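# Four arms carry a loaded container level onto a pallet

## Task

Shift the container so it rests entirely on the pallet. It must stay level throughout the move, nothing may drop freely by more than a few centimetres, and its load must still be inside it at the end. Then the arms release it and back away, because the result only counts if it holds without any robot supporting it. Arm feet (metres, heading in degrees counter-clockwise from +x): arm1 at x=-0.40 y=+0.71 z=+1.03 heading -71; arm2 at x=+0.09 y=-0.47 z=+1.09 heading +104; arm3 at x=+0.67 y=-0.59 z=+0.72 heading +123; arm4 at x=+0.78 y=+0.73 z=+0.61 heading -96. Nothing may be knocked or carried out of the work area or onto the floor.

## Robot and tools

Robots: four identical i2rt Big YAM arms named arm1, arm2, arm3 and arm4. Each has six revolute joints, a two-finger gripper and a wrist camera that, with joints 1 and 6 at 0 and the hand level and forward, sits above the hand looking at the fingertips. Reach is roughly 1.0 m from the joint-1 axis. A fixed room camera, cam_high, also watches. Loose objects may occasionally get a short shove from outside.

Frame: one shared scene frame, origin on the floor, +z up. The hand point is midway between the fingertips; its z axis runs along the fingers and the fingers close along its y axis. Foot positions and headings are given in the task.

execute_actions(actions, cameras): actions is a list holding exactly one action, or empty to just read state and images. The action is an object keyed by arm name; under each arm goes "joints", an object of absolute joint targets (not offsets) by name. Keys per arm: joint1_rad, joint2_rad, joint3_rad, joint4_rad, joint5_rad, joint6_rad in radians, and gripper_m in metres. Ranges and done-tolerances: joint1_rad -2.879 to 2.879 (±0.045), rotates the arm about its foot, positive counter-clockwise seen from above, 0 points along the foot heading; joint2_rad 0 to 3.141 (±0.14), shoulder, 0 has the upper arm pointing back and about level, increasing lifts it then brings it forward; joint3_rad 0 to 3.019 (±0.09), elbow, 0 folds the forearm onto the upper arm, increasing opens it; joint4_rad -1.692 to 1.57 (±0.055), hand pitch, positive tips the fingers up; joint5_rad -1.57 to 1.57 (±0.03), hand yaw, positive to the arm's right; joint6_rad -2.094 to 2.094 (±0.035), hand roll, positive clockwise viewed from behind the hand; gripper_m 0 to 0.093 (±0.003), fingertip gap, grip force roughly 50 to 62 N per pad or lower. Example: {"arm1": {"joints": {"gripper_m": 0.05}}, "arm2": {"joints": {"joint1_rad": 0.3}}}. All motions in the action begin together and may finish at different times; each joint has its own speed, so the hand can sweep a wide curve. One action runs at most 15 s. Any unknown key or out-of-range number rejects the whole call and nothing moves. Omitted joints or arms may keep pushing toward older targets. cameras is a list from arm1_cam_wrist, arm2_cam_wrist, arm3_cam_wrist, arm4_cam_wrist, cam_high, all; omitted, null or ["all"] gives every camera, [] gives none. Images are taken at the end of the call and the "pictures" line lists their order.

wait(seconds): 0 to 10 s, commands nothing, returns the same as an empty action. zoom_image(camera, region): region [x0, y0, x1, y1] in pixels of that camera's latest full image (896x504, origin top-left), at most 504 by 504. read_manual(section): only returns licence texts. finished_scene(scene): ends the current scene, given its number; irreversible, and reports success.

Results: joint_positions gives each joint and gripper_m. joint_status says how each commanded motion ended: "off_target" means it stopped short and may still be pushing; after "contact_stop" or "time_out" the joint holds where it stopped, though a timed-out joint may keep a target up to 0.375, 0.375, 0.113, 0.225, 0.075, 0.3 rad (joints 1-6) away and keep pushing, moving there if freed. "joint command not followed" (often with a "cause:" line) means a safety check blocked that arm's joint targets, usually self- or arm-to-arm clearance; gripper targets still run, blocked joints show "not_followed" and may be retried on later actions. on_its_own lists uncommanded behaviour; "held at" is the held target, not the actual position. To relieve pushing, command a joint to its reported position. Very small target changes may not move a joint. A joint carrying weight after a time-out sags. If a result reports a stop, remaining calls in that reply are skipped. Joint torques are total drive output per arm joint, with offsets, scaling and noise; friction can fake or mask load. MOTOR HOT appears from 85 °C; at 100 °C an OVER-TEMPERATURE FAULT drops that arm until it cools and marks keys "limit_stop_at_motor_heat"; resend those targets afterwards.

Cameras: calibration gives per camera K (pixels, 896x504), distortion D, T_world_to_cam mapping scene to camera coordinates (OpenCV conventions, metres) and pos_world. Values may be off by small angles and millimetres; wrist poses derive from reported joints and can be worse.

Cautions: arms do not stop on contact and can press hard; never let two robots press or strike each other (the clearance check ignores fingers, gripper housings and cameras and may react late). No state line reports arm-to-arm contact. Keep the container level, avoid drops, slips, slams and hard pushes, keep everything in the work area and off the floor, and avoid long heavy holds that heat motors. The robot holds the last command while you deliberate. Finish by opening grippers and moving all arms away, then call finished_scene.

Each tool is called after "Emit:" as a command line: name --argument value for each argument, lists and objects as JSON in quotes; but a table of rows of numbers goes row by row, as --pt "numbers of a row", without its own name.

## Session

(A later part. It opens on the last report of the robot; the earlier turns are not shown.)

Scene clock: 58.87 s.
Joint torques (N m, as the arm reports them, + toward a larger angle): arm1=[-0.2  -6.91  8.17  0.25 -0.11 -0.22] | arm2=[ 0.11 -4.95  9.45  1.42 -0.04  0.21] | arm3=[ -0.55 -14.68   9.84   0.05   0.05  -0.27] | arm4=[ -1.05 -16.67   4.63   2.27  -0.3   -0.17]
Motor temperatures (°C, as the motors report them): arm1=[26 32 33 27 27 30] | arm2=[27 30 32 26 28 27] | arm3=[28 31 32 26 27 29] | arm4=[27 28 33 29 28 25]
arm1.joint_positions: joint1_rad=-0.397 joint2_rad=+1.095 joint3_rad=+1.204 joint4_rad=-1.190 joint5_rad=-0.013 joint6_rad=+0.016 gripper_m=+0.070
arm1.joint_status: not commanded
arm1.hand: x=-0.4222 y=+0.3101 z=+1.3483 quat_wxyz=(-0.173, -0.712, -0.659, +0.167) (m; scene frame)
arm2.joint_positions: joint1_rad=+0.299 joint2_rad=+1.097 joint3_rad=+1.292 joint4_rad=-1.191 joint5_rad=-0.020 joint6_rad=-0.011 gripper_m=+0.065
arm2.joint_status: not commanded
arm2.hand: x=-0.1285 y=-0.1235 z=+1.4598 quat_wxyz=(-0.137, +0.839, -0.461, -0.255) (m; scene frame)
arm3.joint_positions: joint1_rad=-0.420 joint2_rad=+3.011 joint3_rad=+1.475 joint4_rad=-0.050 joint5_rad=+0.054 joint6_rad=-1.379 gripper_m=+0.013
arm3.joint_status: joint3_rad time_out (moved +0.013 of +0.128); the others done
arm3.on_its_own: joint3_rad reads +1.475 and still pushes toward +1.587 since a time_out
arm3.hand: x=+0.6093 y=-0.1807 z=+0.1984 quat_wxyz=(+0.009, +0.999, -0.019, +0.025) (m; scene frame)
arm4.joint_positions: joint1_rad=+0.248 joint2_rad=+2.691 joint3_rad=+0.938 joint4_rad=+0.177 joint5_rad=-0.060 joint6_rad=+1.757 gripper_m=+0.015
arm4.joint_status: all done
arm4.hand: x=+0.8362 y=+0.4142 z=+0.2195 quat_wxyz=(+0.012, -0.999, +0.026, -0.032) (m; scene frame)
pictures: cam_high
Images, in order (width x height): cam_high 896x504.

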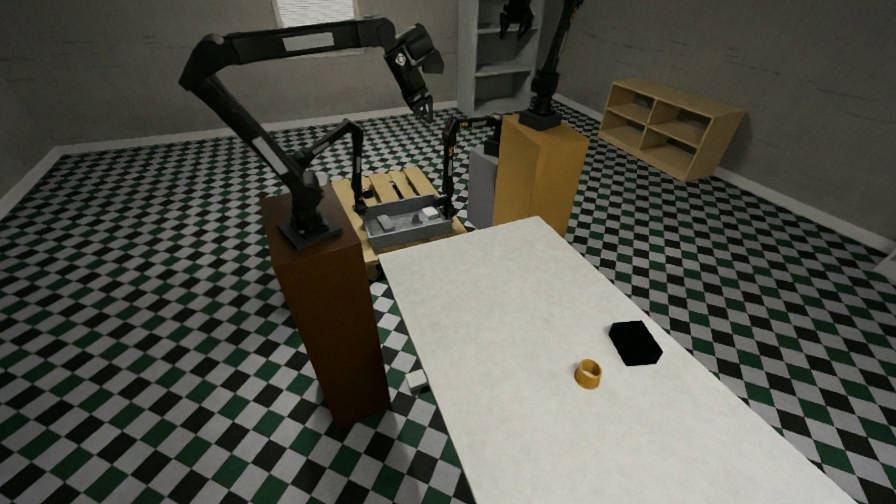

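Landed. Ease and release.

Emit:
execute_actions --actions '[{"arm3":{"joints":{"joint2_rad":3.0,"joint3_rad":1.485,"gripper_m":0.06}},"arm4":{"joints":{"joint2_rad":2.685,"joint3_rad":0.945,"joint4_rad":0.18,"gripper_m":0.06}}}]' --cameras '[]'

Emit:
execute_actions --actions '[{"arm3":{"joints":{"joint2_rad":2.75,"joint3_rad":1.25,"joint4_rad":-0.06}},"arm4":{"joints":{"joint2_rad":2.38,"joint3_rad":0.75,"joint4_rad":0.083}}}]' --cameras '[]'

Emit:
execute_actions --actions '[{"arm3":{"joints":{"joint2_rad":1.4,"joint3_rad":0.9,"joint4_rad":-0.8}},"arm4":{"joints":{"joint2_rad":1.4,"joint3_rad":0.9,"joint4_rad":-0.8}}}]'

Scene clock: 59.87 s.
Joint torques (N m, as the arm reports them, + toward a larger angle): arm1=[-0.21 -6.93  8.16  0.27 -0.11 -0.22] | arm2=[ 0.09 -4.93  9.48  1.42 -0.03  0.21] | arm3=[ -0.61 -15.01   0.87   0.12   0.06  -0.24] | arm4=[ -0.83 -16.53  -1.65   0.88  -0.11  -0.16]
Motor temperatures (°C, as the motors report them): arm1=[26 32 33 27 27 30] | arm2=[27 29 32 26 27 27] | arm3=[28 31 32 26 27 29] | arm4=[27 28 33 29 28 25]
arm1.joint_positions: joint1_rad=-0.397 joint2_rad=+1.095 joint3_rad=+1.204 joint4_rad=-1.190 joint5_rad=-0.013 joint6_rad=+0.016 gripper_m=+0.070
arm1.joint_status: not commanded
arm1.hand: x=-0.4222 y=+0.3101 z=+1.3483 quat_wxyz=(-0.173, -0.712, -0.659, +0.167) (m; scene frame)
arm2.joint_positions: joint1_rad=+0.299 joint2_rad=+1.097 joint3_rad=+1.292 joint4_rad=-1.191 joint5_rad=-0.020 joint6_rad=-0.011 gripper_m=+0.065
arm2.joint_status: not commanded
arm2.hand: x=-0.1285 y=-0.1235 z=+1.4598 quat_wxyz=(-0.137, +0.839, -0.461, -0.255) (m; scene frame)
arm3.joint_positions: joint1_rad=-0.421 joint2_rad=+3.009 joint3_rad=+1.486 joint4_rad=-0.056 joint5_rad=+0.054 joint6_rad=-1.386 gripper_m=+0.060
arm3.joint_status: all done
arm3.hand: x=+0.6089 y=-0.1740 z=+0.1994 quat_wxyz=(+0.005, +1.000, -0.016, +0.025) (m; scene frame)
arm4.joint_positions: joint1_rad=+0.248 joint2_rad=+2.690 joint3_rad=+0.953 joint4_rad=+0.178 joint5_rad=-0.065 joint6_rad=+1.755 gripper_m=+0.060
arm4.joint_status: all done
arm4.hand: x=+0.8382 y=+0.4048 z=+0.2188 quat_wxyz=(+0.005, -0.999, +0.025, -0.035) (m; scene frame)
pictures: none
No camera images: the call's "cameras" was empty. Leave "cameras" out to get every camera's image.

Scene clock: 61.00 s.
Joint torques (N m, as the arm reports them, + toward a larger angle): arm1=[-0.21 -6.85  8.16  0.26 -0.12 -0.22] | arm2=[ 0.07 -4.98  9.47  1.42 -0.03  0.21] | arm3=[  0.27 -14.37   1.23  -0.01   0.05  -0.24] | arm4=[ -0.96 -14.93  -0.25   0.73  -0.1   -0.14]
Motor temperatures (°C, as the motors report them): arm1=[26 32 33 27 27 30] | arm2=[27 29 32 26 27 27] | arm3=[28 31 32 26 27 29] | arm4=[27 28 33 29 28 25]
arm1.joint_positions: joint1_rad=-0.397 joint2_rad=+1.095 joint3_rad=+1.204 joint4_rad=-1.190 joint5_rad=-0.013 joint6_rad=+0.016 gripper_m=+0.070
arm1.joint_status: not commanded
arm1.hand: x=-0.4222 y=+0.3101 z=+1.3483 quat_wxyz=(-0.173, -0.712, -0.659, +0.167) (m; scene frame)
arm2.joint_positions: joint1_rad=+0.299 joint2_rad=+1.097 joint3_rad=+1.292 joint4_rad=-1.191 joint5_rad=-0.020 joint6_rad=-0.011 gripper_m=+0.065
arm2.joint_status: not commanded
arm2.hand: x=-0.1285 y=-0.1235 z=+1.4598 quat_wxyz=(-0.137, +0.839, -0.461, -0.255) (m; scene frame)
arm3.joint_positions: joint1_rad=-0.421 joint2_rad=+2.738 joint3_rad=+1.252 joint4_rad=-0.056 joint5_rad=+0.054 joint6_rad=-1.387 gripper_m=+0.060
arm3.joint_status: all done
arm3.hand: x=+0.6075 y=-0.1592 z=+0.3038 quat_wxyz=(-0.013, +1.000, -0.016, +0.021) (m; scene frame)
arm4.joint_positions: joint1_rad=+0.248 joint2_rad=+2.379 joint3_rad=+0.753 joint4_rad=+0.088 joint5_rad=-0.064 joint6_rad=+1.754 gripper_m=+0.060
arm4.joint_status: all done
arm4.hand: x=+0.8374 y=+0.4058 z=+0.3227 quat_wxyz=(-0.006, -0.999, +0.024, -0.037) (m; scene frame)
pictures: none
No camera images: the call's "cameras" was empty. Leave "cameras" out to get every camera's image.

Scene clock: 62.67 s.
Joint torques (N m, as the arm reports them, + toward a larger angle): arm1=[-0.28 -6.97  8.17  0.25 -0.12 -0.22] | arm2=[ 0.11 -4.94  9.46  1.43 -0.03  0.21] | arm3=[-0.49 -8.99  9.04 -0.12  0.03 -0.18] | arm4=[ -0.86 -11.59   7.58   1.    -0.11  -0.18]
Motor temperatures (°C, as the motors report them): arm1=[26 32 33 27 27 30] | arm2=[27 29 32 26 27 27] | arm3=[28 31 31 26 27 29] | arm4=[27 28 33 29 28 25]
arm1.joint_positions: joint1_rad=-0.397 joint2_rad=+1.095 joint3_rad=+1.204 joint4_rad=-1.190 joint5_rad=-0.013 joint6_rad=+0.016 gripper_m=+0.070
arm1.joint_status: not commanded
arm1.hand: x=-0.4222 y=+0.3101 z=+1.3483 quat_wxyz=(-0.173, -0.712, -0.659, +0.167) (m; scene frame)
arm2.joint_positions: joint1_rad=+0.299 joint2_rad=+1.097 joint3_rad=+1.292 joint4_rad=-1.191 joint5_rad=-0.020 joint6_rad=-0.011 gripper_m=+0.065
arm2.joint_status: not commanded
arm2.hand: x=-0.1285 y=-0.1235 z=+1.4598 quat_wxyz=(-0.137, +0.839, -0.461, -0.255) (m; scene frame)
arm3.joint_positions: joint1_rad=-0.421 joint2_rad=+1.406 joint3_rad=+0.899 joint4_rad=-0.782 joint5_rad=+0.054 joint6_rad=-1.387 gripper_m=+0.060
arm3.joint_status: all done
arm3.hand: x=+0.6116 y=-0.1606 z=+0.8069 quat_wxyz=(-0.137, +0.990, -0.020, +0.000) (m; scene frame)
arm4.joint_positions: joint1_rad=+0.248 joint2_rad=+1.406 joint3_rad=+0.897 joint4_rad=-0.793 joint5_rad=-0.065 joint6_rad=+1.754 gripper_m=+0.060
arm4.joint_status: all done
arm4.hand: x=+0.8483 y=+0.3071 z=+0.6982 quat_wxyz=(-0.123, -0.991, +0.020, -0.055) (m; scene frame)
pictures: arm1_cam_wrist, arm2_cam_wrist, arm3_cam_wrist, arm4_cam_wrist, cam_high
camera_calibration (this result's frames):
arm1_cam_wrist: T_world_to_cam=[[-0.997278, 0.0694613, -0.0247327, -0.414217], [0.0653538, 0.988039, 0.139673, -0.464155], [0.0341387, 0.137676, -0.989889, 1.42917], [0, 0, 0, 1]] pos_world=[-0.431545, 0.290612, 1.4693]
arm2_cam_wrist: T_world_to_cam=[[0.842294, 0.538942, -0.00909728, 0.186714], [0.538923, -0.841708, 0.0330043, -0.0787413], [0.0101301, -0.032702, -0.999414, 1.57801], [0, 0, 0, 1]] pos_world=[-0.130818, -0.115301, 1.58138]
arm3_cam_wrist: T_world_to_cam=[[0.0588104, 0.959091, 0.276923, -0.102705], [0.795421, -0.21264, 0.567529, -0.975181], [0.603197, 0.186894, -0.775387, 0.412134], [0, 0, 0, 1]] pos_world=[0.533122, -0.185885, 0.901448]
arm4_cam_wrist: T_world_to_cam=[[0.040849, 0.973323, -0.225773, -0.180129], [0.749723, 0.119512, 0.650871, -1.12139], [0.66049, -0.195855, -0.72484, 0.126547], [0, 0, 0, 1]] pos_world=[0.764508, 0.334128, 0.780939]
Images, in order (width x height): arm1_cam_wrist 896x504, arm2_cam_wrist 896x504, arm3_cam_wrist 896x504, arm4_cam_wrist 896x504, cam_high 896x504.

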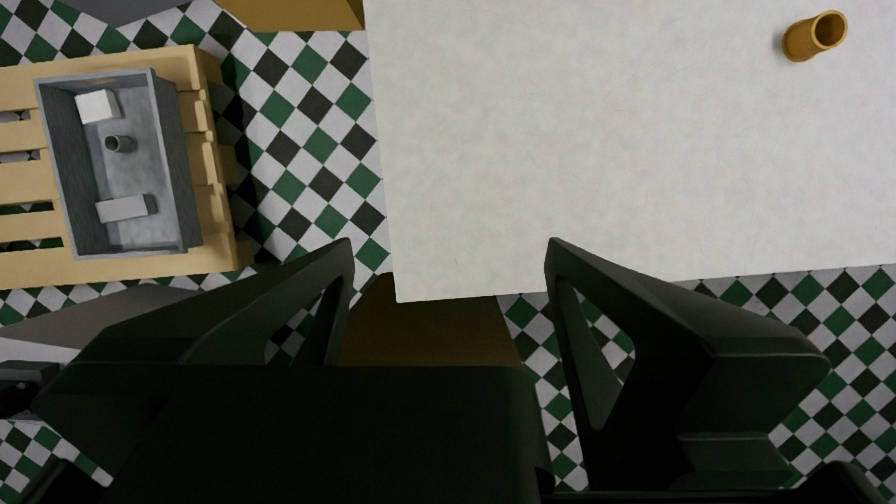

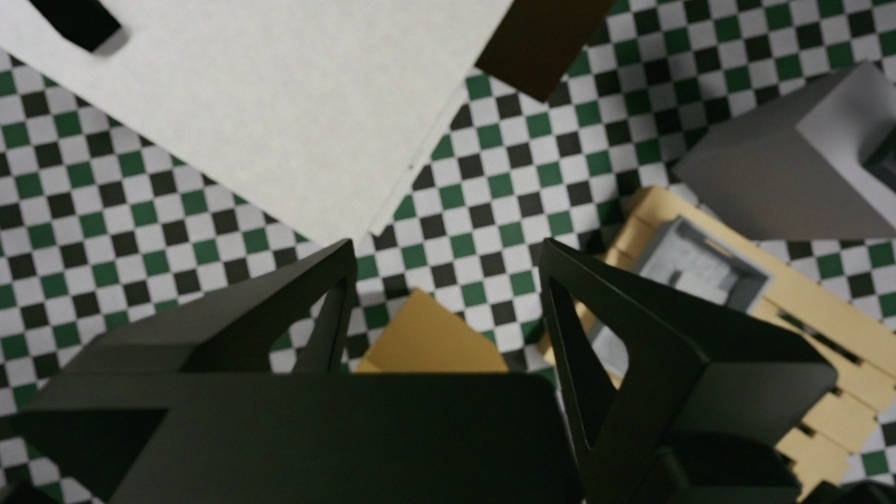

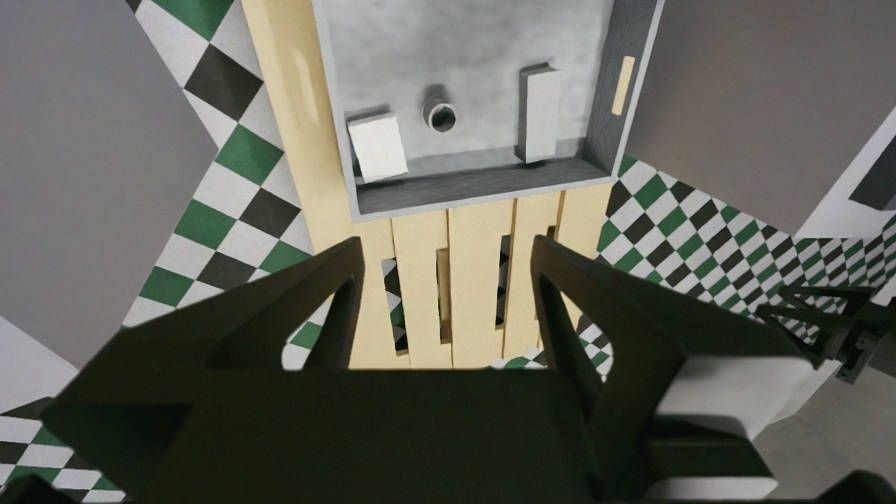

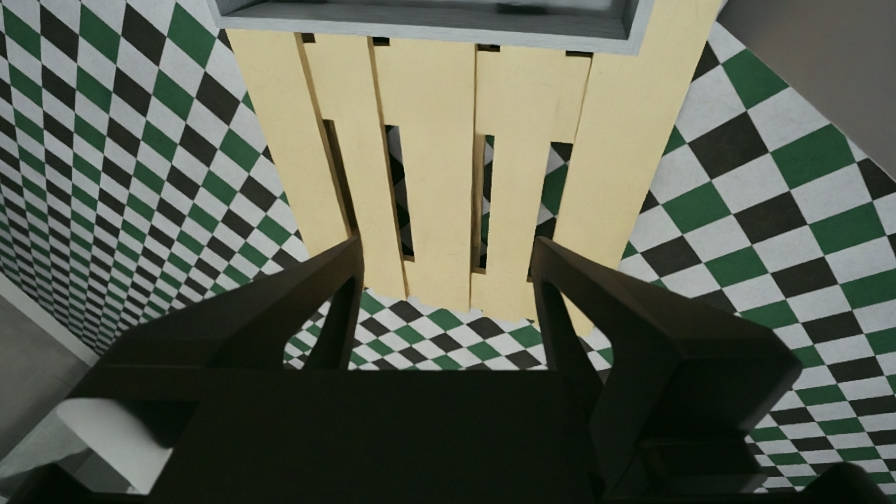

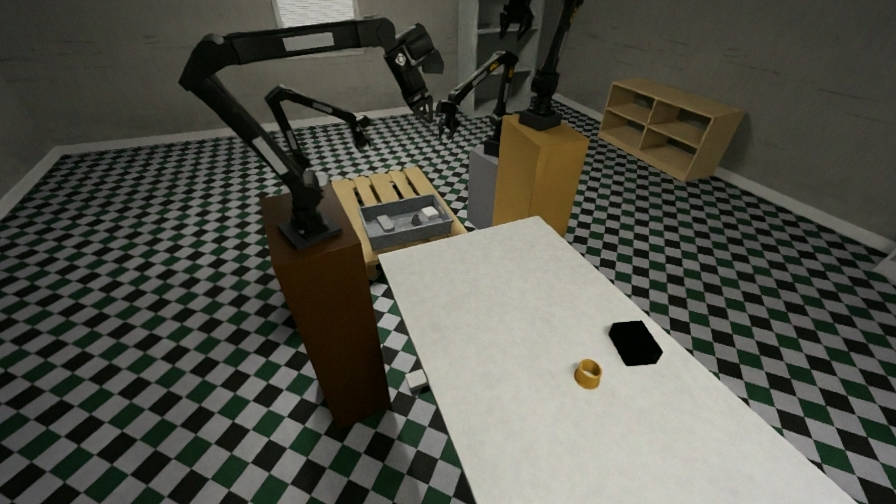

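Emit:
finished_scene --scene 1

The scene is finished: the task was done.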